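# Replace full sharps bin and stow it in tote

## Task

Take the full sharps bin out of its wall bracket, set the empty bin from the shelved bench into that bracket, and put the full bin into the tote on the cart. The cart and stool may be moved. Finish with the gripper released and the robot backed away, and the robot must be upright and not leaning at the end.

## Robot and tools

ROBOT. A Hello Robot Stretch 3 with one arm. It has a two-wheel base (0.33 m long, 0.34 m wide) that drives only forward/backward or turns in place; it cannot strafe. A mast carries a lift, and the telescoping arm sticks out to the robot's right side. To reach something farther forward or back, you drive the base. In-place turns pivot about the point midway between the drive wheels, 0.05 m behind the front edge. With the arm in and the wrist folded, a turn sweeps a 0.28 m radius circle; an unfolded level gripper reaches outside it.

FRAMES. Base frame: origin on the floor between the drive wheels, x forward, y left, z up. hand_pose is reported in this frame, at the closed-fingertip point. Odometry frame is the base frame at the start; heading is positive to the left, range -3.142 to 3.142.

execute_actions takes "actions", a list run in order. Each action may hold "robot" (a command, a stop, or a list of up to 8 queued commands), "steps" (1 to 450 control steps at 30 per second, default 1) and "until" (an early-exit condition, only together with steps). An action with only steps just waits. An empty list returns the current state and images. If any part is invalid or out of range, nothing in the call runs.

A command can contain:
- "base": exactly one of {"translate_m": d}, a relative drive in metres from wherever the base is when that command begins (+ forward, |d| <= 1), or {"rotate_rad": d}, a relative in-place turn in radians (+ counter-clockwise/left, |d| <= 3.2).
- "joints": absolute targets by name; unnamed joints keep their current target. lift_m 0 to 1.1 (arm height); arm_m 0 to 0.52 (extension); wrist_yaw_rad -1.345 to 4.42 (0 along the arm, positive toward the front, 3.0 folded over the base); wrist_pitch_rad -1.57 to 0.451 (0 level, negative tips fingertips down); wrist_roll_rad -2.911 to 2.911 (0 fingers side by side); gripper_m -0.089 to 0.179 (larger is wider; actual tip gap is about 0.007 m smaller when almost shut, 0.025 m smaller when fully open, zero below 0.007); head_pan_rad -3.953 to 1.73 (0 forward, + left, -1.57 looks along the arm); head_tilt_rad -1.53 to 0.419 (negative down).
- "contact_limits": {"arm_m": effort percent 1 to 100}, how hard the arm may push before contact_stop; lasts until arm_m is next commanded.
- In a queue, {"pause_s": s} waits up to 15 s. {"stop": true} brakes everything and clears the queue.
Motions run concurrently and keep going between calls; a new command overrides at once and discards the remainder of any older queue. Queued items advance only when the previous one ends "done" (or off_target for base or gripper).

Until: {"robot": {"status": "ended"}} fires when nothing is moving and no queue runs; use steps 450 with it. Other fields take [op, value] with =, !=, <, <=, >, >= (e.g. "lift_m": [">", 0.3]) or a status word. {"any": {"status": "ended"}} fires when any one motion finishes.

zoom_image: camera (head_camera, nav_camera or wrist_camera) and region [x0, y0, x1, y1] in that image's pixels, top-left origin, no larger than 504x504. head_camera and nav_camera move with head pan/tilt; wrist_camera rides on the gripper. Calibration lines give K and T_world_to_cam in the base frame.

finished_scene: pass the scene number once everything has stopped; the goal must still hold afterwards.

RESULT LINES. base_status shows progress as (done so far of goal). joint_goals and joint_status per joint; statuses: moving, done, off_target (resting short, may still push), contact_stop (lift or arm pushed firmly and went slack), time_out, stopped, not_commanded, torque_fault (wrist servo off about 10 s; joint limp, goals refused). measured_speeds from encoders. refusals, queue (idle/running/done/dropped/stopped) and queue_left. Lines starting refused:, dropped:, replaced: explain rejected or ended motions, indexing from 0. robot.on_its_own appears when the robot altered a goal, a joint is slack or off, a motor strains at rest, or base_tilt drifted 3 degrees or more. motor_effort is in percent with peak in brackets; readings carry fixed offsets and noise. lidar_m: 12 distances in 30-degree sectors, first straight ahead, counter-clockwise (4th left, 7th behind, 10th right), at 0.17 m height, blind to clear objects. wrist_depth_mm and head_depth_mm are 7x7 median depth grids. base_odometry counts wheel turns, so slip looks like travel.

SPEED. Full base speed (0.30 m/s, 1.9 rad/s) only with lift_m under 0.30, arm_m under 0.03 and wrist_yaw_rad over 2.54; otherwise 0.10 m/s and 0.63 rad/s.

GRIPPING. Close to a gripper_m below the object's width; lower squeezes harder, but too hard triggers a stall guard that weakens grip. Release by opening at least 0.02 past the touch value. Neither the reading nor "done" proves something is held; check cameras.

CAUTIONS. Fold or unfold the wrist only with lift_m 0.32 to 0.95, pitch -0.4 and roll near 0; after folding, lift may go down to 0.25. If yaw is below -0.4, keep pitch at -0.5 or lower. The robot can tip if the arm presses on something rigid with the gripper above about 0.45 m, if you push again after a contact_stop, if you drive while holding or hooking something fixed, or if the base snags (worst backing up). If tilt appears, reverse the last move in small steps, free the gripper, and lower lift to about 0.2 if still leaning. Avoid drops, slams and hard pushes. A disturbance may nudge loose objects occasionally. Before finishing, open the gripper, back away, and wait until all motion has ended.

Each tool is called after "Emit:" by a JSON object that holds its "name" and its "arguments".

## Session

Emit:
{"name": "execute_actions", "arguments": {"actions": []}}

Scene clock: 0.00 s.
robot.base_odometry: x=+0.000 y=+0.000 heading=+0.000 (m, m, rad; robot's odometry frame)
robot.turned_by_wheels: +0.000 (rad since the last result)
robot.turned_by_imu: +0.000 (rad since the last result)
robot.base_tilt: forward=-0.6 right=+1.5 (deg)
robot.lidar_m: 1.72 1.75 1.98 1.87 1.85 1.70 2.34 2.31 2.48 1.33 1.31 1.41
robot.head_depth_mm: 1801 2610 2788 2761 2779 2821 2270 / 1789 2648 2853 2825 2742 2755 2288 / 1698 2580 2702 2676 2668 2652 2282 / 1622 2580 2569 2589 2536 2514 2305 / 1550 2466 2465 2441 2446 2421 2208 / 1542 2402 2368 2377 2314 1676 2212 / 1538 2287 2286 2257 2268 1685 2177
robot.base_status: not_commanded
robot.joint_positions: lift_m=+0.563 arm_m=-0.001 wrist_yaw_rad=+2.912 wrist_pitch_rad=-0.377 wrist_roll_rad=-0.011 gripper_m=+0.037 head_pan_rad=-0.005 head_tilt_rad=-0.011
robot.joint_goals: lift_m=+0.563 arm_m=-0.001 wrist_yaw_rad=+2.912 wrist_pitch_rad=-0.377 wrist_roll_rad=-0.011 gripper_m=+0.037 head_pan_rad=-0.005 head_tilt_rad=-0.011
robot.joint_status: lift_m=not_commanded arm_m=not_commanded wrist_yaw_rad=not_commanded wrist_pitch_rad=not_commanded wrist_roll_rad=not_commanded gripper_m=not_commanded head_pan_rad=not_commanded head_tilt_rad=not_commanded
robot.measured_speeds: translate_m=+0.000 rotate_rad=+0.000 lift_m=+0.000 arm_m=+0.000 wrist_yaw_rad=+0.000 wrist_pitch_rad=+0.000 wrist_roll_rad=+0.000 head_pan_rad=+0.000 head_tilt_rad=+0.000
robot: refusals=0 queue=idle queue_left=0
robot.motor_effort: left_wheel=+1 right_wheel=+0 lift_m=+40 arm_m=+0 wrist_yaw_rad=+1 wrist_pitch_rad=+6 wrist_roll_rad=+0 gripper_m=+0 head_pan_rad=+1 head_tilt_rad=+2 (%)
robot.hand_pose: x=+0.0310 y=+0.0790 z=+0.5846 quat_wxyz=(+0.211, +0.701, +0.053, +0.679) (m; robot's base frame)
robot.wrist_depth_mm: - - - - - - - / - - - - - - - / - - - - - - - / - - - - - - - / 986 - - - - - - / 809 828 806 847 866 883 920 / 712 737 740 736 740 782 768
pictures: head_camera (sideways: a quarter turn clockwise sets it upright), nav_camera (sideways: a quarter turn counterclockwise sets it upright), wrist_camera
camera_calibration (this result's frames):
head_camera: T_world_to_cam=[[0.029836, 0.0167523, -0.999414, 1.32161], [-0.0467086, 0.998791, 0.0153475, -0.0157014], [0.998463, 0.0462233, 0.0305824, -0.0846204], [0, 0, 0, 1]] pos_world=[0.0443252, -0.00254624, 1.32367]
nav_camera: T_world_to_cam=[[-0.0179457, -0.0325802, 0.999308, -1.25626], [0.00621092, -0.999453, -0.0324734, 0.0912375], [0.99982, 0.00562387, 0.0181383, -0.0677909], [0, 0, 0, 1]] pos_world=[0.0446674, 0.0506396, 1.25959]
wrist_camera: T_world_to_cam=[[0.976415, -0.211567, 0.0430511, -0.0414828], [-0.0805702, -0.542055, -0.836471, 0.562631], [0.200306, 0.813274, -0.546317, 0.415241], [0, 0, 0, 1]] pos_world=[0.00266051, -0.041504, 0.699264]
Images, in order (width x height): head_camera 896x504, nav_camera 672x504, wrist_camera 644x364.

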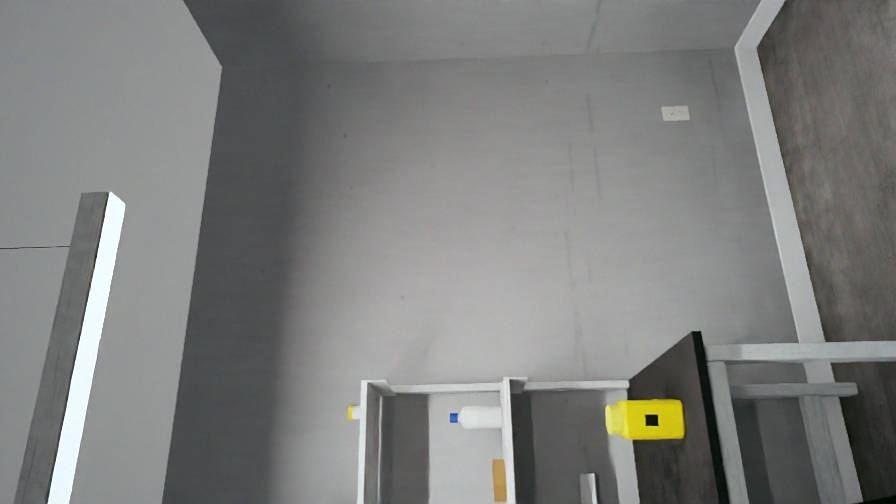

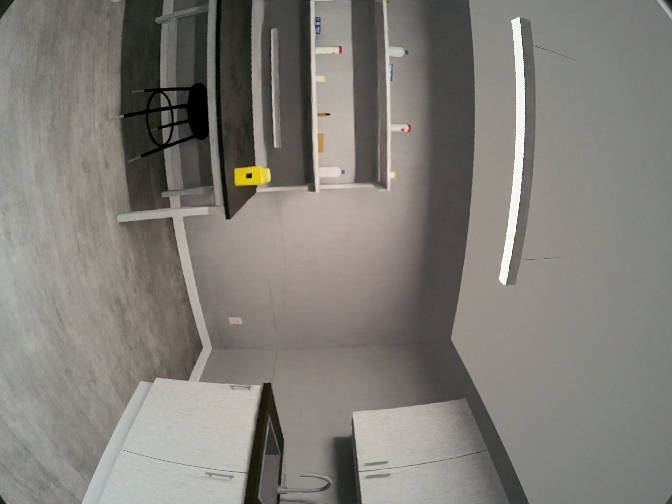

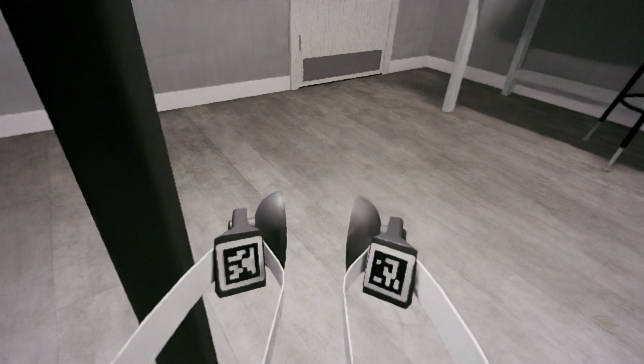

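Emit:
{"name": "execute_actions", "arguments": {"actions": [{"robot":{"joints":{"head_pan_rad":-3.0,"head_tilt_rad":-0.25,"lift_m":0.28}},"steps":450,"until":{"robot":{"status":"ended"}}}]}}

Scene clock: 3.63 s.
robot.base_odometry: x=+0.000 y=+0.000 heading=+0.000 (m, m, rad; robot's odometry frame)
robot.turned_by_wheels: +0.000 (rad since the last result)
robot.turned_by_imu: -0.001 (rad since the last result)
robot.base_tilt: forward=-0.6 right=+1.6 (deg)
robot.lidar_m: 1.72 1.76 1.99 1.87 1.85 1.71 2.33 2.31 2.48 1.33 1.31 1.41
robot.head_depth_mm: 2259 2360 2433 2555 2647 2121 1628 / 2209 2262 2368 2470 2571 2147 1641 / 2173 2231 2319 2422 2521 2155 1644 / 2110 2176 2291 2370 2441 2187 1650 / 2067 2143 2181 2289 2396 2218 1663 / 2004 2065 2140 2241 2308 2237 1670 / 1942 2036 2088 2192 2250 2250 1679
robot.base_status: not_commanded
robot.joint_positions: lift_m=+0.280 arm_m=-0.001 wrist_yaw_rad=+2.912 wrist_pitch_rad=-0.377 wrist_roll_rad=-0.011 gripper_m=+0.037 head_pan_rad=-2.993 head_tilt_rad=-0.247
robot.joint_goals: lift_m=+0.280 arm_m=-0.001 wrist_yaw_rad=+2.912 wrist_pitch_rad=-0.377 wrist_roll_rad=-0.011 gripper_m=+0.037 head_pan_rad=-3.000 head_tilt_rad=-0.250
robot.joint_status: lift_m=done arm_m=not_commanded wrist_yaw_rad=not_commanded wrist_pitch_rad=not_commanded wrist_roll_rad=not_commanded gripper_m=not_commanded head_pan_rad=done head_tilt_rad=done
robot.measured_speeds: translate_m=+0.000 rotate_rad=+0.000 lift_m=+0.000 arm_m=+0.000 wrist_yaw_rad=+0.000 wrist_pitch_rad=+0.000 wrist_roll_rad=+0.000 head_pan_rad=+0.000 head_tilt_rad=+0.000
robot: refusals=0 queue=done queue_left=0
robot.motor_effort: left_wheel=+1(1) right_wheel=+0(0) lift_m=+28(41) arm_m=+0(0) wrist_yaw_rad=+0(1) wrist_pitch_rad=+6(6) wrist_roll_rad=+0(0) gripper_m=+0(0) head_pan_rad=-3(35) head_tilt_rad=-1(15) (%)
robot.hand_pose: x=+0.0310 y=+0.0790 z=+0.3023 quat_wxyz=(+0.211, +0.701, +0.054, +0.679) (m; robot's base frame)
robot.wrist_depth_mm: - - - - - - - / - - - - - - - / 894 - 966 996 - - - / 704 - 741 766 780 790 807 / 588 - 619 603 643 637 648 / 482 498 - 510 522 525 536 / - - - 451 445 452 463
pictures: head_camera (sideways: a quarter turn clockwise sets it upright), nav_camera (sideways: a quarter turn counterclockwise sets it upright), wrist_camera
camera_calibration (this result's frames):
head_camera: T_world_to_cam=[[0.204495, 0.0135647, -0.978774, 1.29337], [0.193839, -0.980664, 0.0269078, -0.0322126], [-0.959483, -0.195227, -0.20317, 0.231616], [0, 0, 0, 1]] pos_world=[-0.0360119, -0.00391615, 1.31384]
nav_camera: T_world_to_cam=[[-0.218313, 0.000312946, 0.975879, -1.22423], [-0.151072, 0.987934, -0.0341129, 0.0943212], [-0.964115, -0.154875, -0.215631, 0.248501], [0, 0, 0, 1]] pos_world=[-0.0134333, -0.0543134, 1.25151]
wrist_camera: T_world_to_cam=[[0.976418, -0.211554, 0.0430459, -0.02933], [-0.0806305, -0.542312, -0.836299, 0.326476], [0.200267, 0.813107, -0.546581, 0.261161], [0, 0, 0, 1]] pos_world=[0.00266042, -0.0415047, 0.417039]
Images, in order (width x height): head_camera 896x504, nav_camera 672x504, wrist_camera 644x364.

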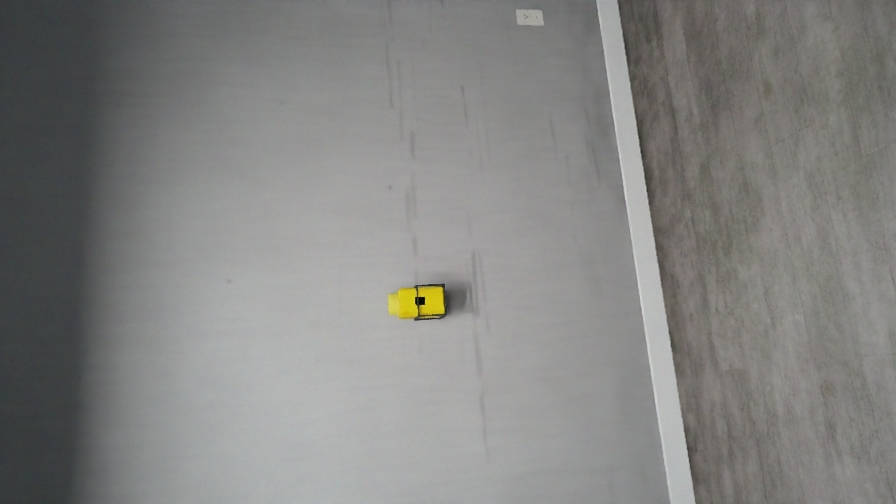

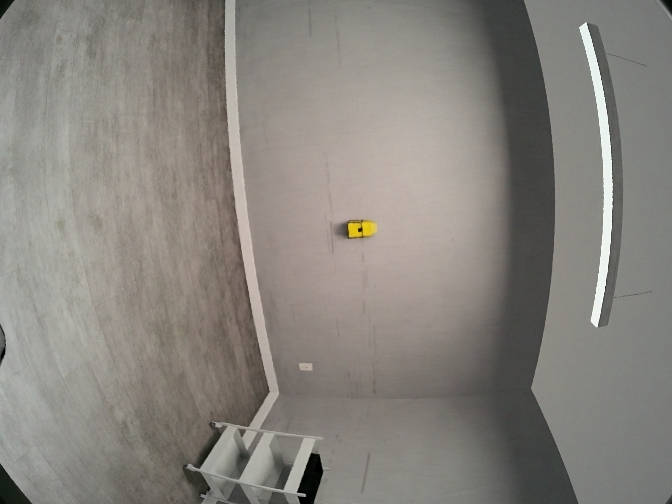

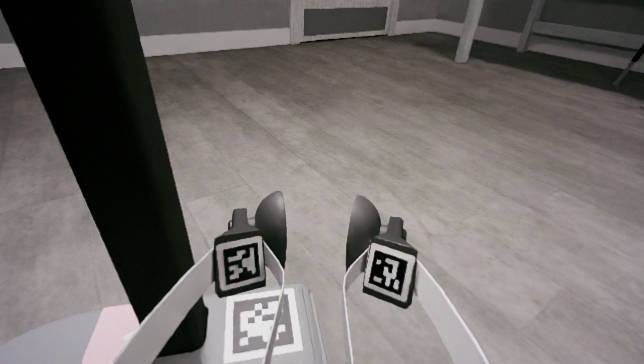

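Emit:
{"name": "execute_actions", "arguments": {"actions": [{"robot":[{"base":{"rotate_rad":0.226},"joints":{"head_pan_rad":-3.1,"head_tilt_rad":-0.3}},{"base":{"translate_m":-1.0}}],"steps":450,"until":{"robot":{"status":"ended"}}}]}}

Scene clock: 11.33 s.
robot.base_odometry: x=-0.975 y=-0.224 heading=+0.226 (m, m, rad; robot's odometry frame)
robot.turned_by_wheels: +0.226 (rad since the last result)
robot.turned_by_imu: +0.227 (rad since the last result)
robot.base_tilt: forward=-0.6 right=+1.5 (deg)
robot.lidar_m: 2.71 2.92 1.85 1.24 1.25 1.48 1.33 1.33 1.61 2.11 1.60 1.82
robot.head_depth_mm: 1195 1256 1313 1389 1464 1539 1535 / 1179 1243 1296 1358 1437 1513 1542 / 1173 1225 1275 1346 1423 1502 1545 / 1151 1203 1270 1248 1393 1476 1535 / 1144 1193 1247 1311 1379 1465 1512 / 1129 1179 1241 1301 1365 1432 1501 / 1122 1166 1222 1286 1348 1423 1495
robot.base_status: done (translate_m -1.0000 of -1.0000)
robot.joint_positions: lift_m=+0.280 arm_m=-0.001 wrist_yaw_rad=+2.912 wrist_pitch_rad=-0.377 wrist_roll_rad=-0.011 gripper_m=+0.037 head_pan_rad=-3.093 head_tilt_rad=-0.297
robot.joint_goals: lift_m=+0.280 arm_m=-0.001 wrist_yaw_rad=+2.912 wrist_pitch_rad=-0.377 wrist_roll_rad=-0.011 gripper_m=+0.037 head_pan_rad=-3.100 head_tilt_rad=-0.300
robot.joint_status: lift_m=done arm_m=not_commanded wrist_yaw_rad=not_commanded wrist_pitch_rad=not_commanded wrist_roll_rad=not_commanded gripper_m=not_commanded head_pan_rad=done head_tilt_rad=done
robot.measured_speeds: translate_m=+0.000 rotate_rad=+0.000 lift_m=+0.000 arm_m=+0.000 wrist_yaw_rad=+0.000 wrist_pitch_rad=+0.000 wrist_roll_rad=+0.000 head_pan_rad=+0.000 head_tilt_rad=+0.000
robot: refusals=0 queue=done queue_left=0
robot.motor_effort: left_wheel=-2(9) right_wheel=+4(12) lift_m=+28(28) arm_m=+0(0) wrist_yaw_rad=+1(1) wrist_pitch_rad=+6(6) wrist_roll_rad=+0(0) gripper_m=-1(1) head_pan_rad=-2(12) head_tilt_rad=-1(7) (%)
robot.hand_pose: x=+0.0310 y=+0.0790 z=+0.3023 quat_wxyz=(+0.211, +0.701, +0.054, +0.679) (m; robot's base frame)
robot.wrist_depth_mm: - - - - - - - / - - - - - - - / 897 - 987 - - - - / 711 - 747 755 767 803 806 / 574 - 621 612 640 638 649 / 490 492 - 512 514 527 529 / - - - 451 447 452 455
pictures: head_camera (sideways: a quarter turn clockwise sets it upright), nav_camera (sideways: a quarter turn counterclockwise sets it upright), wrist_camera
camera_calibration (this result's frames):
head_camera: T_world_to_cam=[[0.253955, -0.00456327, -0.967205, 1.27795], [0.0933877, -0.995201, 0.0292157, -0.0346026], [-0.962697, -0.0977446, -0.25231, 0.295595], [0, 0, 0, 1]] pos_world=[-0.0367402, 0.000287882, 1.31163]
nav_camera: T_world_to_cam=[[-0.266155, 0.0197609, 0.963728, -1.20806], [-0.0497997, 0.998173, -0.0342205, 0.0938412], [-0.962643, -0.0571013, -0.264684, 0.312338], [0, 0, 0, 1]] pos_world=[-0.0161877, -0.0519625, 1.25012]
wrist_camera: T_world_to_cam=[[0.976419, -0.211549, 0.0430439, -0.0293279], [-0.0806546, -0.542415, -0.83623, 0.326419], [0.200251, 0.813039, -0.546687, 0.261188], [0, 0, 0, 1]] pos_world=[0.00266034, -0.0415058, 0.417012]
Images, in order (width x height): head_camera 896x504, nav_camera 672x504, wrist_camera 644x364.

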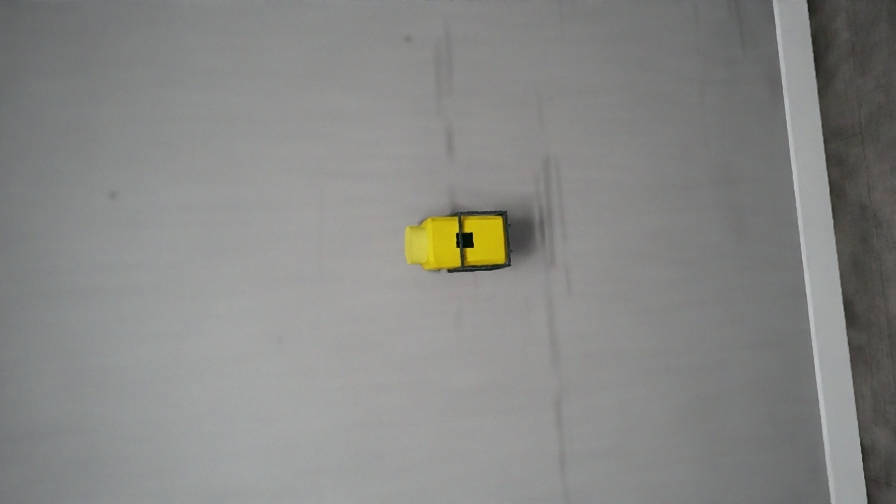

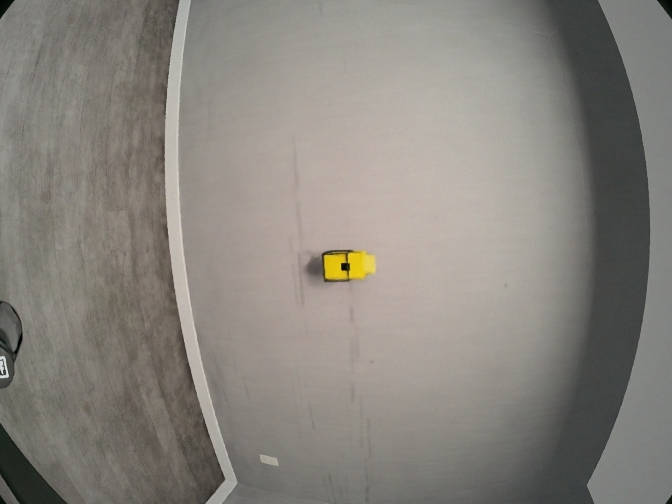

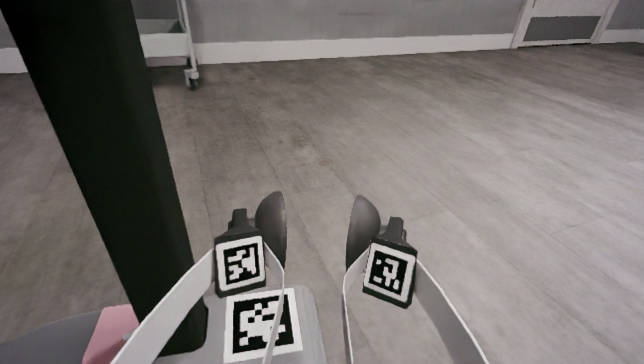

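Emit:
{"name": "execute_actions", "arguments": {"actions": [{"robot":[{"base":{"translate_m":-0.2}},{"base":{"translate_m":-0.44},"joints":{"lift_m":0.88,"wrist_pitch_rad":-0.4,"head_pan_rad":-1.57,"head_tilt_rad":-0.55}},{"base":{"rotate_rad":-1.357},"joints":{"wrist_yaw_rad":0,"wrist_roll_rad":0,"gripper_m":0.17}},{"base":{"translate_m":-0.012},"joints":{"wrist_pitch_rad":0.025,"arm_m":0.12}}],"steps":450,"until":{"robot":{"status":"ended"}}},{"steps":200,"until":{"robot":{"status":"ended"}}}]}}

Scene clock: 26.20 s.
robot.base_odometry: x=-1.603 y=-0.356 heading=-1.131 (m, m, rad; robot's odometry frame)
robot.turned_by_wheels: -1.357 (rad since the last result)
robot.turned_by_imu: -1.383 (rad since the last result)
robot.base_tilt: forward=-0.6 right=+1.6 (deg)
robot.lidar_m: 2.24 2.02 2.38 3.34 2.11 1.13 1.12 0.97 0.72 0.70 0.73 1.02
robot.head_depth_mm: 555 603 662 736 795 - 1126 / 557 607 667 735 797 - 1122 / 558 606 650 626 - - 1130 / 560 611 670 711 835 960 1109 / 564 614 675 742 843 963 1117 / 566 617 677 755 848 968 1126 / 569 618 681 757 851 972 1136
robot.base_status: done (translate_m -0.0120 of -0.0120)
robot.joint_positions: lift_m=+0.880 arm_m=+0.120 wrist_yaw_rad=+0.002 wrist_pitch_rad=-0.001 wrist_roll_rad=-0.006 gripper_m=+0.170 head_pan_rad=-1.577 head_tilt_rad=-0.544
robot.joint_goals: lift_m=+0.880 arm_m=+0.120 wrist_yaw_rad=+0.000 wrist_pitch_rad=+0.025 wrist_roll_rad=+0.000 gripper_m=+0.170 head_pan_rad=-1.570 head_tilt_rad=-0.550
robot.joint_status: lift_m=done arm_m=done wrist_yaw_rad=done wrist_pitch_rad=done wrist_roll_rad=done gripper_m=done head_pan_rad=done head_tilt_rad=done
robot.measured_speeds: translate_m=+0.000 rotate_rad=+0.000 lift_m=+0.000 arm_m=+0.000 wrist_yaw_rad=+0.000 wrist_pitch_rad=+0.000 wrist_roll_rad=+0.000 head_pan_rad=+0.000 head_tilt_rad=+0.000
robot: refusals=0 queue=done queue_left=0
robot.motor_effort: left_wheel=+4(7) right_wheel=-4(10) lift_m=+52(53) arm_m=+3(2) wrist_yaw_rad=-2(6) wrist_pitch_rad=+9(10) wrist_roll_rad=+3(4) gripper_m=+0(87) head_pan_rad=+3(35) head_tilt_rad=-2(16) (%)
robot.hand_pose: x=-0.0210 y=-0.5209 z=+0.9940 quat_wxyz=(+0.710, +0.001, -0.705, +0.000) (m; robot's base frame)
robot.wrist_depth_mm: 320 315 313 310 306 304 304 / 330 328 325 318 316 314 311 / 340 336 332 234 328 324 320 / 354 350 341 237 334 334 330 / 363 359 356 243 343 343 340 / - 376 367 254 357 360 349 / 394 387 383 260 373 373 367
pictures: head_camera (sideways: a quarter turn clockwise sets it upright), nav_camera (sideways: a quarter turn counterclockwise sets it upright), wrist_camera
camera_calibration (this result's frames):
head_camera: T_world_to_cam=[[0.0198651, 0.481321, -0.876319, 1.16076], [0.998768, 0.030304, 0.0392854, -0.053224], [0.0454648, -0.876021, -0.480126, 0.585919], [0, 0, 0, 1]] pos_world=[0.00346127, -0.0438052, 1.3006]
nav_camera: T_world_to_cam=[[-0.0357004, -0.491479, 0.870158, -1.08735], [-0.999351, 0.0132845, -0.0334975, 0.0986814], [0.00490368, -0.870788, -0.491634, 0.601777], [0, 0, 0, 1]] pos_world=[0.0568475, -0.011701, 1.24533]
wrist_camera: T_world_to_cam=[[-0.999148, -0.00128948, 0.0412451, -0.0654589], [-0.0406637, 0.200818, -0.978784, 1.10501], [-0.00702064, -0.979628, -0.200699, -0.14464], [0, 0, 0, 1]] pos_world=[-0.0214849, -0.363683, 1.05523]
Images, in order (width x height): head_camera 896x504, nav_camera 672x504, wrist_camera 644x364.

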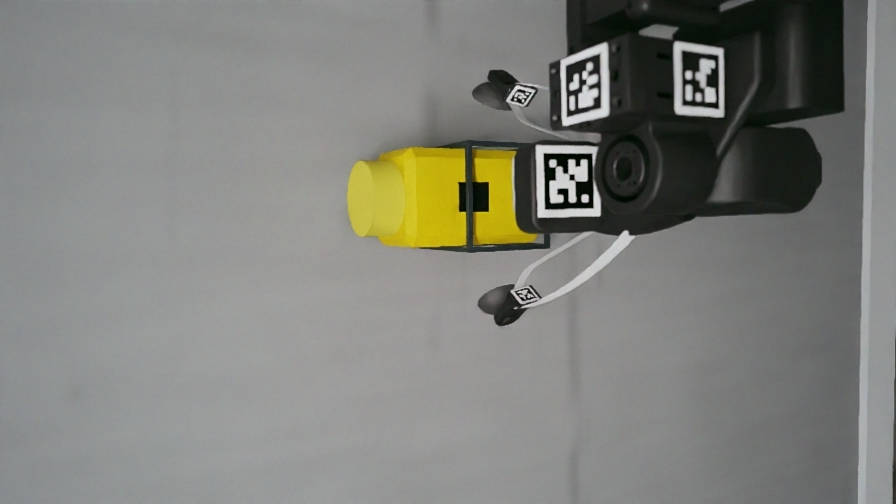

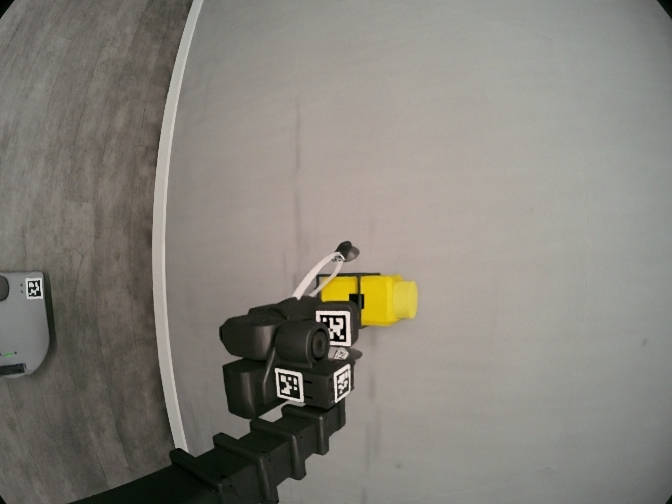

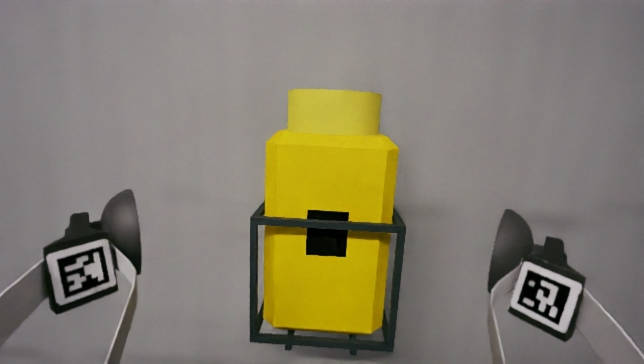

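Emit:
{"name": "execute_actions", "arguments": {"actions": [{"robot":{"base":{"translate_m":-0.01},"joints":{"arm_m":0.243,"lift_m":0.897,"gripper_m":0.14}},"steps":450,"until":{"robot":{"status":"ended"}}}]}}

Scene clock: 29.23 s.
robot.base_odometry: x=-1.608 y=-0.347 heading=-1.131 (m, m, rad; robot's odometry frame)
robot.turned_by_wheels: +0.000 (rad since the last result)
robot.turned_by_imu: -0.001 (rad since the last result)
robot.base_tilt: forward=-0.7 right=+1.6 (deg)
robot.lidar_m: 2.25 2.03 2.39 3.35 2.09 1.12 1.10 0.97 0.72 0.70 0.73 1.02
robot.head_depth_mm: 554 604 658 709 - 950 1078 / 557 606 666 709 - 940 1093 / 558 607 658 - - 943 1098 / 560 610 662 651 837 952 1109 / 563 615 673 748 841 962 1115 / 565 618 678 752 849 968 1125 / 569 620 682 757 852 973 1128
robot.base_status: done (translate_m -0.0100 of -0.0100)
robot.joint_positions: lift_m=+0.897 arm_m=+0.243 wrist_yaw_rad=+0.002 wrist_pitch_rad=+0.000 wrist_roll_rad=-0.006 gripper_m=+0.140 head_pan_rad=-1.577 head_tilt_rad=-0.544
robot.joint_goals: lift_m=+0.897 arm_m=+0.243 wrist_yaw_rad=+0.000 wrist_pitch_rad=+0.025 wrist_roll_rad=+0.000 gripper_m=+0.140 head_pan_rad=-1.570 head_tilt_rad=-0.550
robot.joint_status: lift_m=done arm_m=done wrist_yaw_rad=done wrist_pitch_rad=done wrist_roll_rad=done gripper_m=done head_pan_rad=done head_tilt_rad=done
robot.measured_speeds: translate_m=+0.000 rotate_rad=+0.000 lift_m=+0.000 arm_m=+0.000 wrist_yaw_rad=+0.000 wrist_pitch_rad=+0.000 wrist_roll_rad=+0.000 head_pan_rad=+0.000 head_tilt_rad=+0.000
robot: refusals=0 queue=done queue_left=0
robot.motor_effort: left_wheel=+4(6) right_wheel=-4(11) lift_m=+52(54) arm_m=+3(4) wrist_yaw_rad=-1(2) wrist_pitch_rad=+9(9) wrist_roll_rad=+3(3) gripper_m=-1(85) head_pan_rad=+3(3) head_tilt_rad=-2(2) (%)
robot.hand_pose: x=-0.0211 y=-0.6440 z=+1.0112 quat_wxyz=(+0.710, +0.001, -0.705, +0.000) (m; robot's base frame)
robot.wrist_depth_mm: 199 197 197 194 193 190 189 / 207 205 203 200 198 196 195 / 214 211 207 115 203 202 199 / 220 218 125 118 210 208 207 / 229 - 114 113 115 214 214 / 235 237 117 116 116 - 221 / 247 242 121 120 121 231 227
pictures: head_camera (sideways: a quarter turn clockwise sets it upright), nav_camera (sideways: a quarter turn counterclockwise sets it upright), wrist_camera
camera_calibration (this result's frames):
head_camera: T_world_to_cam=[[0.0198651, 0.481321, -0.876319, 1.16076], [0.998768, 0.0303039, 0.0392854, -0.0532241], [0.0454647, -0.87602, -0.480126, 0.58592], [0, 0, 0, 1]] pos_world=[0.00346127, -0.0438052, 1.3006]
nav_camera: T_world_to_cam=[[-0.0357004, -0.491479, 0.870157, -1.08735], [-0.999351, 0.0132847, -0.0334975, 0.0986814], [0.00490358, -0.870788, -0.491634, 0.601777], [0, 0, 0, 1]] pos_world=[0.0568475, -0.011701, 1.24533]
wrist_camera: T_world_to_cam=[[-0.999149, -0.0010575, 0.0412247, -0.0662082], [-0.0406016, 0.200204, -0.978912, 1.14625], [-0.00721816, -0.979754, -0.200077, -0.262416], [0, 0, 0, 1]] pos_world=[-0.0215066, -0.486657, 1.0723]
Images, in order (width x height): head_camera 896x504, nav_camera 672x504, wrist_camera 644x364.

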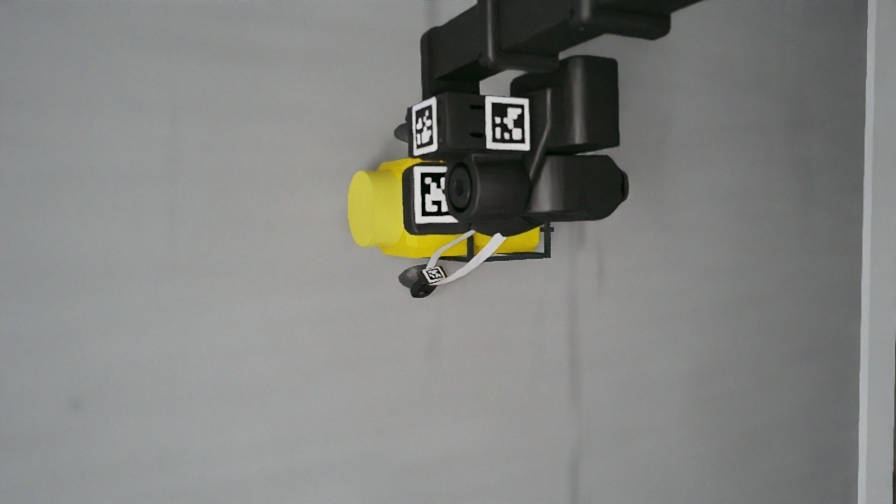

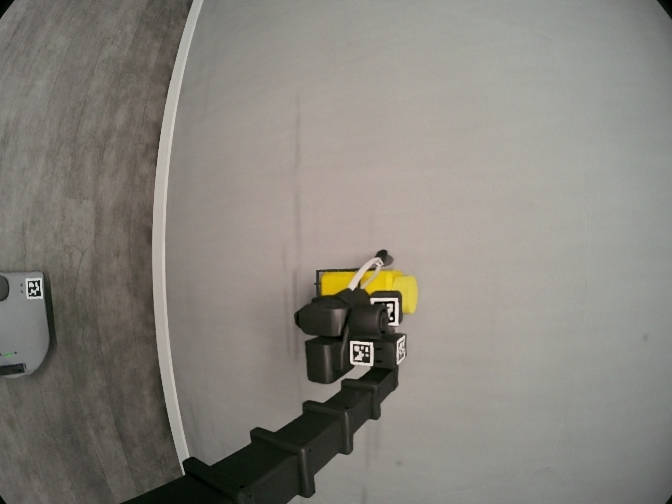

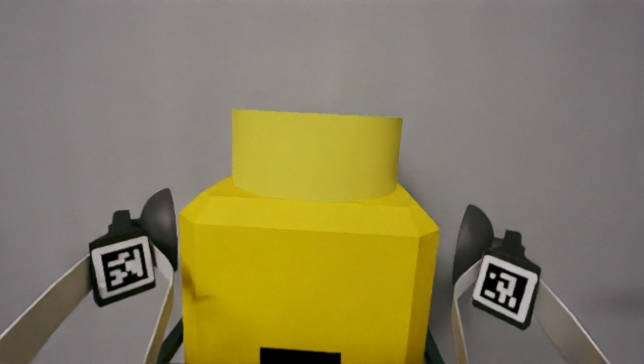

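Emit:
{"name": "execute_actions", "arguments": {"actions": [{"robot":[{"joints":{"lift_m":0.901,"gripper_m":0.064}},{"joints":{"lift_m":0.94}}],"steps":450,"until":{"robot":{"status":"ended"}}}]}}

Scene clock: 31.90 s.
robot.base_odometry: x=-1.608 y=-0.347 heading=-1.131 (m, m, rad; robot's odometry frame)
robot.turned_by_wheels: +0.000 (rad since the last result)
robot.turned_by_imu: +0.000 (rad since the last result)
robot.base_tilt: forward=-0.5 right=+1.6 (deg)
robot.lidar_m: 2.26 2.03 2.40 3.36 2.09 1.13 1.11 0.97 0.72 0.70 0.73 1.02
robot.head_depth_mm: 555 603 659 - 841 933 1076 / 556 606 655 - 847 940 1088 / 558 609 653 - 852 949 1098 / 560 611 661 656 837 950 1107 / 561 614 675 748 841 959 1117 / 565 615 679 752 846 963 1126 / 568 620 683 758 854 979 1139
robot.base_status: done (translate_m -0.0100 of -0.0100)
robot.joint_positions: lift_m=+0.939 arm_m=+0.243 wrist_yaw_rad=+0.004 wrist_pitch_rad=-0.047 wrist_roll_rad=-0.004 gripper_m=+0.068 head_pan_rad=-1.577 head_tilt_rad=-0.544
robot.joint_goals: lift_m=+0.940 arm_m=+0.243 wrist_yaw_rad=+0.000 wrist_pitch_rad=+0.025 wrist_roll_rad=+0.000 gripper_m=+0.067 head_pan_rad=-1.570 head_tilt_rad=-0.550
robot.joint_status: lift_m=done arm_m=done wrist_yaw_rad=done wrist_pitch_rad=done wrist_roll_rad=done gripper_m=done head_pan_rad=done head_tilt_rad=done
robot.measured_speeds: translate_m=+0.000 rotate_rad=+0.000 lift_m=+0.000 arm_m=+0.000 wrist_yaw_rad=+0.000 wrist_pitch_rad=+0.000 wrist_roll_rad=+0.000 head_pan_rad=+0.000 head_tilt_rad=+0.000
robot: refusals=0 queue=done queue_left=0
robot.motor_effort: left_wheel=+5(5) right_wheel=-8(8) lift_m=+58(60) arm_m=+2(3) wrist_yaw_rad=-4(5) wrist_pitch_rad=+26(30) wrist_roll_rad=+2(3) gripper_m=-18(92) head_pan_rad=+3(3) head_tilt_rad=-2(2) (%)
robot.hand_pose: x=-0.0204 y=-0.6426 z=+1.0420 quat_wxyz=(+0.709, +0.018, -0.705, -0.016) (m; robot's base frame)
robot.wrist_depth_mm: 197 197 193 190 189 186 184 / 205 202 201 197 195 193 192 / 213 211 206 123 201 200 197 / 222 221 146 123 209 209 205 / 235 230 120 119 121 217 214 / 243 245 121 120 120 225 224 / - 251 125 124 125 239 233
pictures: head_camera (sideways: a quarter turn clockwise sets it upright), nav_camera (sideways: a quarter turn counterclockwise sets it upright), wrist_camera
camera_calibration (this result's frames):
head_camera: T_world_to_cam=[[0.0198651, 0.481333, -0.876313, 1.16075], [0.998768, 0.0303034, 0.0392859, -0.0532247], [0.0454649, -0.876014, -0.480138, 0.585935], [0, 0, 0, 1]] pos_world=[0.00346127, -0.0438052, 1.3006]
nav_camera: T_world_to_cam=[[-0.0357004, -0.491491, 0.870151, -1.08734], [-0.999351, 0.013285, -0.0334974, 0.0986812], [0.00490372, -0.870781, -0.491646, 0.601793], [0, 0, 0, 1]] pos_world=[0.0568475, -0.0117002, 1.24533]
wrist_camera: T_world_to_cam=[[-0.999228, -0.00529773, 0.038937, -0.0672073], [-0.0390433, 0.245985, -0.968487, 1.19472], [-0.00444714, -0.969259, -0.246002, -0.2003], [0, 0, 0, 1]] pos_world=[-0.0214002, -0.488383, 1.11042]
Images, in order (width x height): head_camera 896x504, nav_camera 672x504, wrist_camera 644x364.

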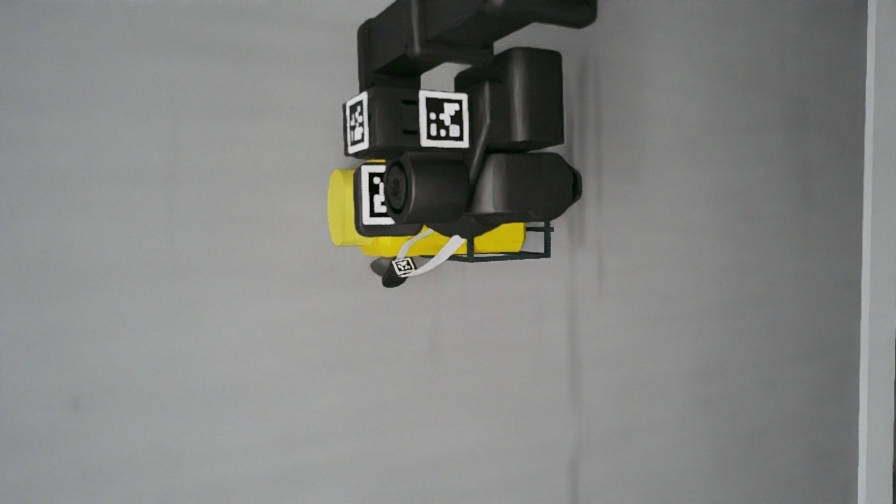

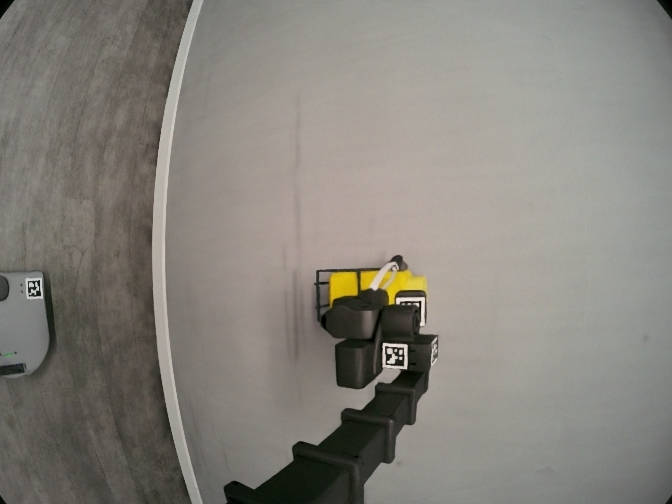

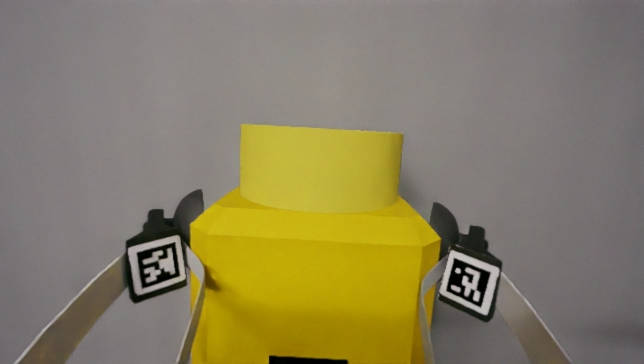

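Emit:
{"name": "execute_actions", "arguments": {"actions": [{"robot":[{"base":{"translate_m":0.004},"joints":{"gripper_m":0.05}},{"joints":{"lift_m":1.05}}],"steps":450,"until":{"robot":{"status":"ended"}}}]}}

Scene clock: 34.77 s.
robot.base_odometry: x=-1.606 y=-0.351 heading=-1.131 (m, m, rad; robot's odometry frame)
robot.turned_by_wheels: +0.000 (rad since the last result)
robot.turned_by_imu: -0.001 (rad since the last result)
robot.base_tilt: forward=-0.7 right=+1.6 (deg)
robot.lidar_m: 2.25 2.02 2.38 3.35 2.10 1.13 1.11 0.97 0.72 0.70 0.73 1.02
robot.head_depth_mm: 554 588 651 733 824 934 1085 / 556 - - 735 829 939 1094 / 559 593 - 732 832 947 1093 / 560 604 581 741 836 953 1107 / 563 613 676 750 839 961 1119 / 565 615 678 753 847 970 1128 / 568 618 683 757 851 974 1136
robot.base_status: done (translate_m +0.0040 of +0.0040)
robot.joint_positions: lift_m=+1.049 arm_m=+0.243 wrist_yaw_rad=-0.001 wrist_pitch_rad=-0.047 wrist_roll_rad=-0.004 gripper_m=+0.058 head_pan_rad=-1.577 head_tilt_rad=-0.544
robot.joint_goals: lift_m=+1.050 arm_m=+0.243 wrist_yaw_rad=+0.000 wrist_pitch_rad=+0.025 wrist_roll_rad=+0.000 gripper_m=+0.057 head_pan_rad=-1.570 head_tilt_rad=-0.550
robot.joint_status: lift_m=done arm_m=done wrist_yaw_rad=done wrist_pitch_rad=done wrist_roll_rad=done gripper_m=done head_pan_rad=done head_tilt_rad=done
robot.measured_speeds: translate_m=+0.000 rotate_rad=+0.000 lift_m=+0.000 arm_m=+0.000 wrist_yaw_rad=+0.000 wrist_pitch_rad=+0.000 wrist_roll_rad=+0.000 head_pan_rad=+0.000 head_tilt_rad=+0.000
robot: refusals=0 queue=done queue_left=0
robot.on_its_own: gripper_m is held at +0.057, not at your +0.050, by its stall guard, which is still easing
robot.motor_effort: left_wheel=+4(8) right_wheel=-4(8) lift_m=+57(61) arm_m=+1(2) wrist_yaw_rad=+2(5) wrist_pitch_rad=+26(26) wrist_roll_rad=+2(2) gripper_m=-22(84) head_pan_rad=+4(3) head_tilt_rad=-2(2) (%)
robot.hand_pose: x=-0.0218 y=-0.6426 z=+1.1520 quat_wxyz=(+0.709, +0.017, -0.705, -0.017) (m; robot's base frame)
robot.wrist_depth_mm: 197 196 193 190 189 187 185 / 203 203 200 198 195 194 192 / 213 209 208 203 202 202 200 / 223 220 214 129 210 209 208 / 231 227 120 120 123 218 217 / 242 244 121 120 121 227 225 / - 253 121 121 121 239 235
pictures: head_camera (sideways: a quarter turn clockwise sets it upright), nav_camera (sideways: a quarter turn counterclockwise sets it upright), wrist_camera
camera_calibration (this result's frames):
head_camera: T_world_to_cam=[[0.0198652, 0.481333, -0.876313, 1.16075], [0.998768, 0.0303033, 0.0392859, -0.0532247], [0.0454648, -0.876014, -0.480138, 0.585935], [0, 0, 0, 1]] pos_world=[0.00346127, -0.0438052, 1.3006]
nav_camera: T_world_to_cam=[[-0.0357005, -0.491491, 0.870151, -1.08734], [-0.999351, 0.0132851, -0.0334974, 0.0986812], [0.00490362, -0.870781, -0.491646, 0.601793], [0, 0, 0, 1]] pos_world=[0.0568475, -0.0117002, 1.24533]
wrist_camera: T_world_to_cam=[[-0.999241, -0.000167845, 0.0389447, -0.069511], [-0.0377859, 0.246335, -0.968448, 1.30139], [-0.00943088, -0.969185, -0.246154, -0.173132], [0, 0, 0, 1]] pos_world=[-0.0219168, -0.488387, 1.22042]
Images, in order (width x height): head_camera 896x504, nav_camera 672x504, wrist_camera 644x364.

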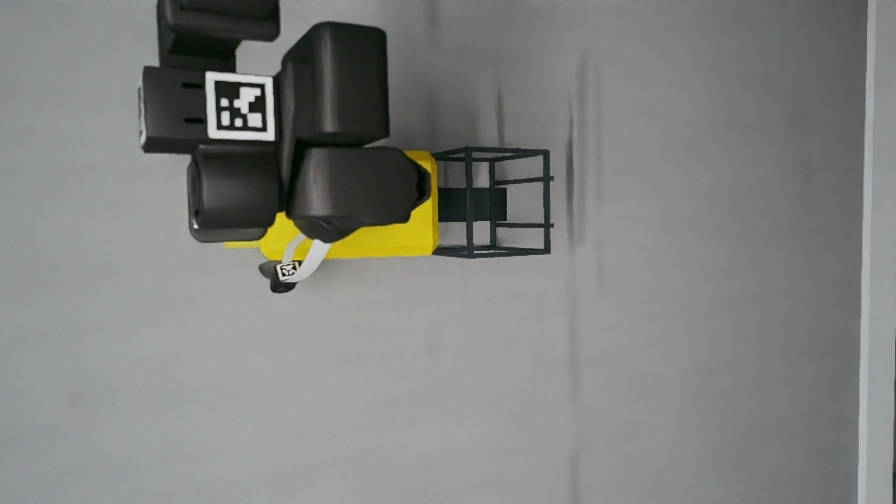

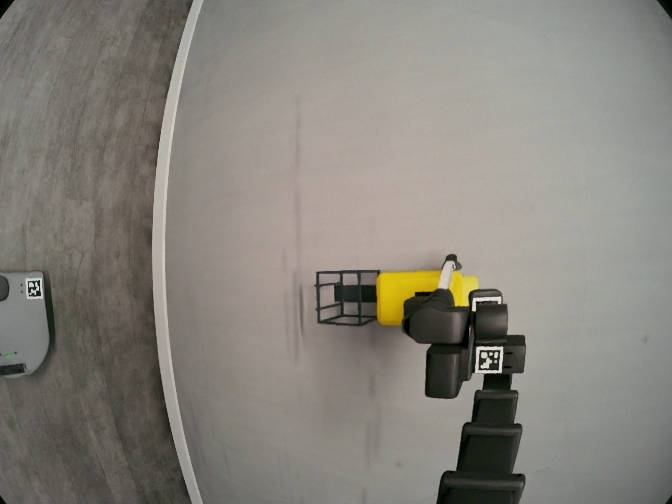

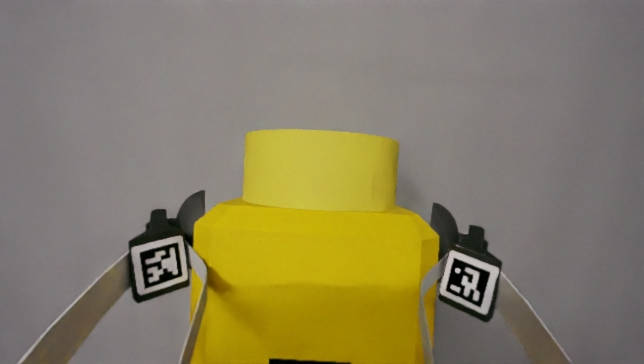

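Emit:
{"name": "execute_actions", "arguments": {"actions": [{"robot":{"joints":{"gripper_m":0.035}},"steps":20}]}}

Scene clock: 35.83 s.
robot.base_odometry: x=-1.606 y=-0.351 heading=-1.131 (m, m, rad; robot's odometry frame)
robot.turned_by_wheels: +0.000 (rad since the last result)
robot.turned_by_imu: +0.000 (rad since the last result)
robot.base_tilt: forward=-0.6 right=+1.6 (deg)
robot.lidar_m: 2.25 2.03 2.39 3.34 2.10 1.13 1.11 0.97 0.72 0.70 0.73 1.02
robot.head_depth_mm: 552 586 652 731 824 934 1078 / 555 - - 736 824 939 1085 / 558 593 - 733 828 944 1096 / 561 604 582 737 835 953 1105 / 564 615 674 750 843 960 1116 / 565 616 676 753 846 967 1124 / 568 619 683 757 852 974 1125
robot.base_status: done (translate_m +0.0040 of +0.0040)
robot.joint_positions: lift_m=+1.049 arm_m=+0.243 wrist_yaw_rad=-0.001 wrist_pitch_rad=-0.047 wrist_roll_rad=-0.004 gripper_m=+0.037 head_pan_rad=-1.577 head_tilt_rad=-0.544
robot.joint_goals: lift_m=+1.050 arm_m=+0.243 wrist_yaw_rad=+0.000 wrist_pitch_rad=+0.025 wrist_roll_rad=+0.000 gripper_m=+0.035 head_pan_rad=-1.570 head_tilt_rad=-0.550
robot.joint_status: lift_m=done arm_m=done wrist_yaw_rad=done wrist_pitch_rad=done wrist_roll_rad=done gripper_m=done head_pan_rad=done head_tilt_rad=done
robot.measured_speeds: translate_m=+0.000 rotate_rad=+0.000 lift_m=+0.000 arm_m=+0.000 wrist_yaw_rad=+0.000 wrist_pitch_rad=+0.000 wrist_roll_rad=+0.000 head_pan_rad=+0.000 head_tilt_rad=+0.000
robot: refusals=0 queue=done queue_left=0
robot.motor_effort: left_wheel=+3(5) right_wheel=-4(4) lift_m=+57(57) arm_m=+2(2) wrist_yaw_rad=+2(2) wrist_pitch_rad=+26(26) wrist_roll_rad=+2(2) gripper_m=-32(100) head_pan_rad=+3(3) head_tilt_rad=-2(2) (%)
robot.hand_pose: x=-0.0218 y=-0.6426 z=+1.1520 quat_wxyz=(+0.709, +0.017, -0.705, -0.017) (m; robot's base frame)
robot.wrist_depth_mm: 197 195 193 190 188 187 185 / 204 202 200 198 195 193 192 / 211 211 206 202 203 202 200 / 222 219 214 128 210 209 208 / 232 229 120 120 123 218 216 / 241 243 120 121 121 227 227 / 253 251 121 121 121 240 233
pictures: head_camera (sideways: a quarter turn clockwise sets it upright), nav_camera (sideways: a quarter turn counterclockwise sets it upright), wrist_camera
camera_calibration (this result's frames):
head_camera: T_world_to_cam=[[0.0198651, 0.481333, -0.876313, 1.16075], [0.998768, 0.0303034, 0.0392859, -0.0532247], [0.0454649, -0.876014, -0.480138, 0.585935], [0, 0, 0, 1]] pos_world=[0.00346127, -0.0438052, 1.3006]
nav_camera: T_world_to_cam=[[-0.0357004, -0.491491, 0.870151, -1.08734], [-0.999351, 0.013285, -0.0334974, 0.0986812], [0.00490372, -0.870781, -0.491646, 0.601793], [0, 0, 0, 1]] pos_world=[0.0568475, -0.0117002, 1.24533]
wrist_camera: T_world_to_cam=[[-0.999241, -0.000167405, 0.0389449, -0.0695111], [-0.037786, 0.246335, -0.968448, 1.30139], [-0.00943136, -0.969185, -0.246154, -0.173132], [0, 0, 0, 1]] pos_world=[-0.0219168, -0.488387, 1.22042]
Images, in order (width x height): head_camera 896x504, nav_camera 672x504, wrist_camera 644x364.

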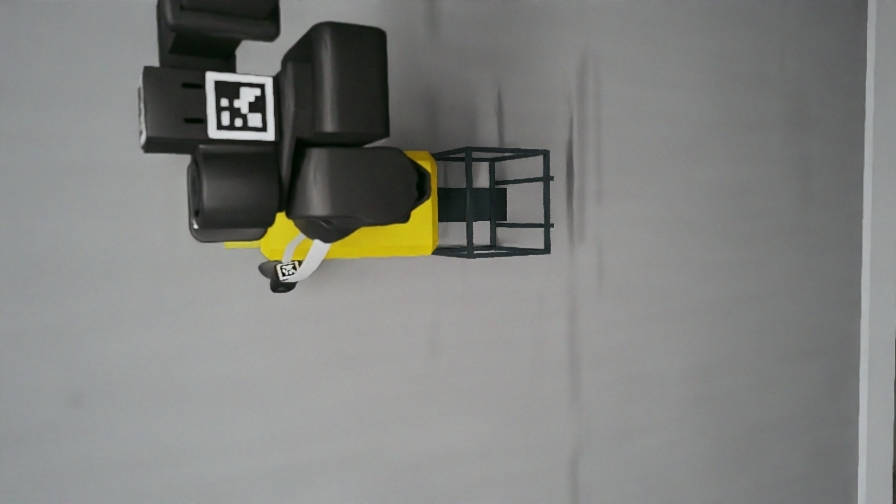

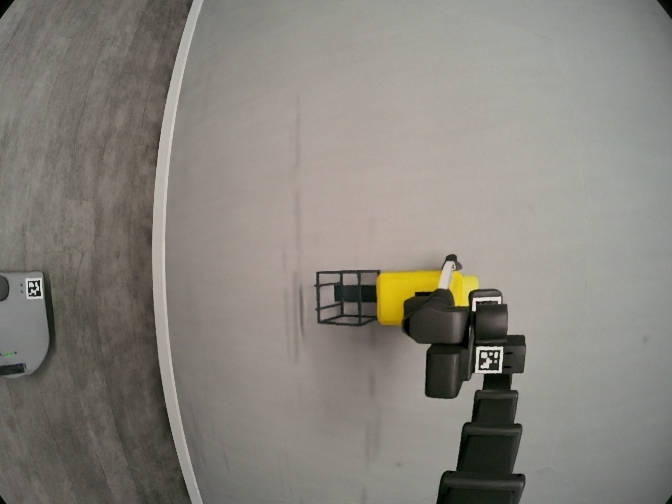

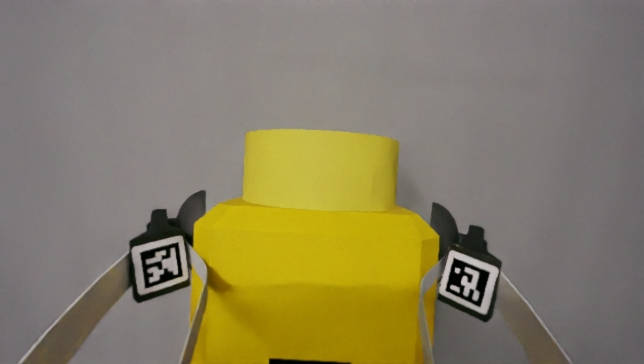

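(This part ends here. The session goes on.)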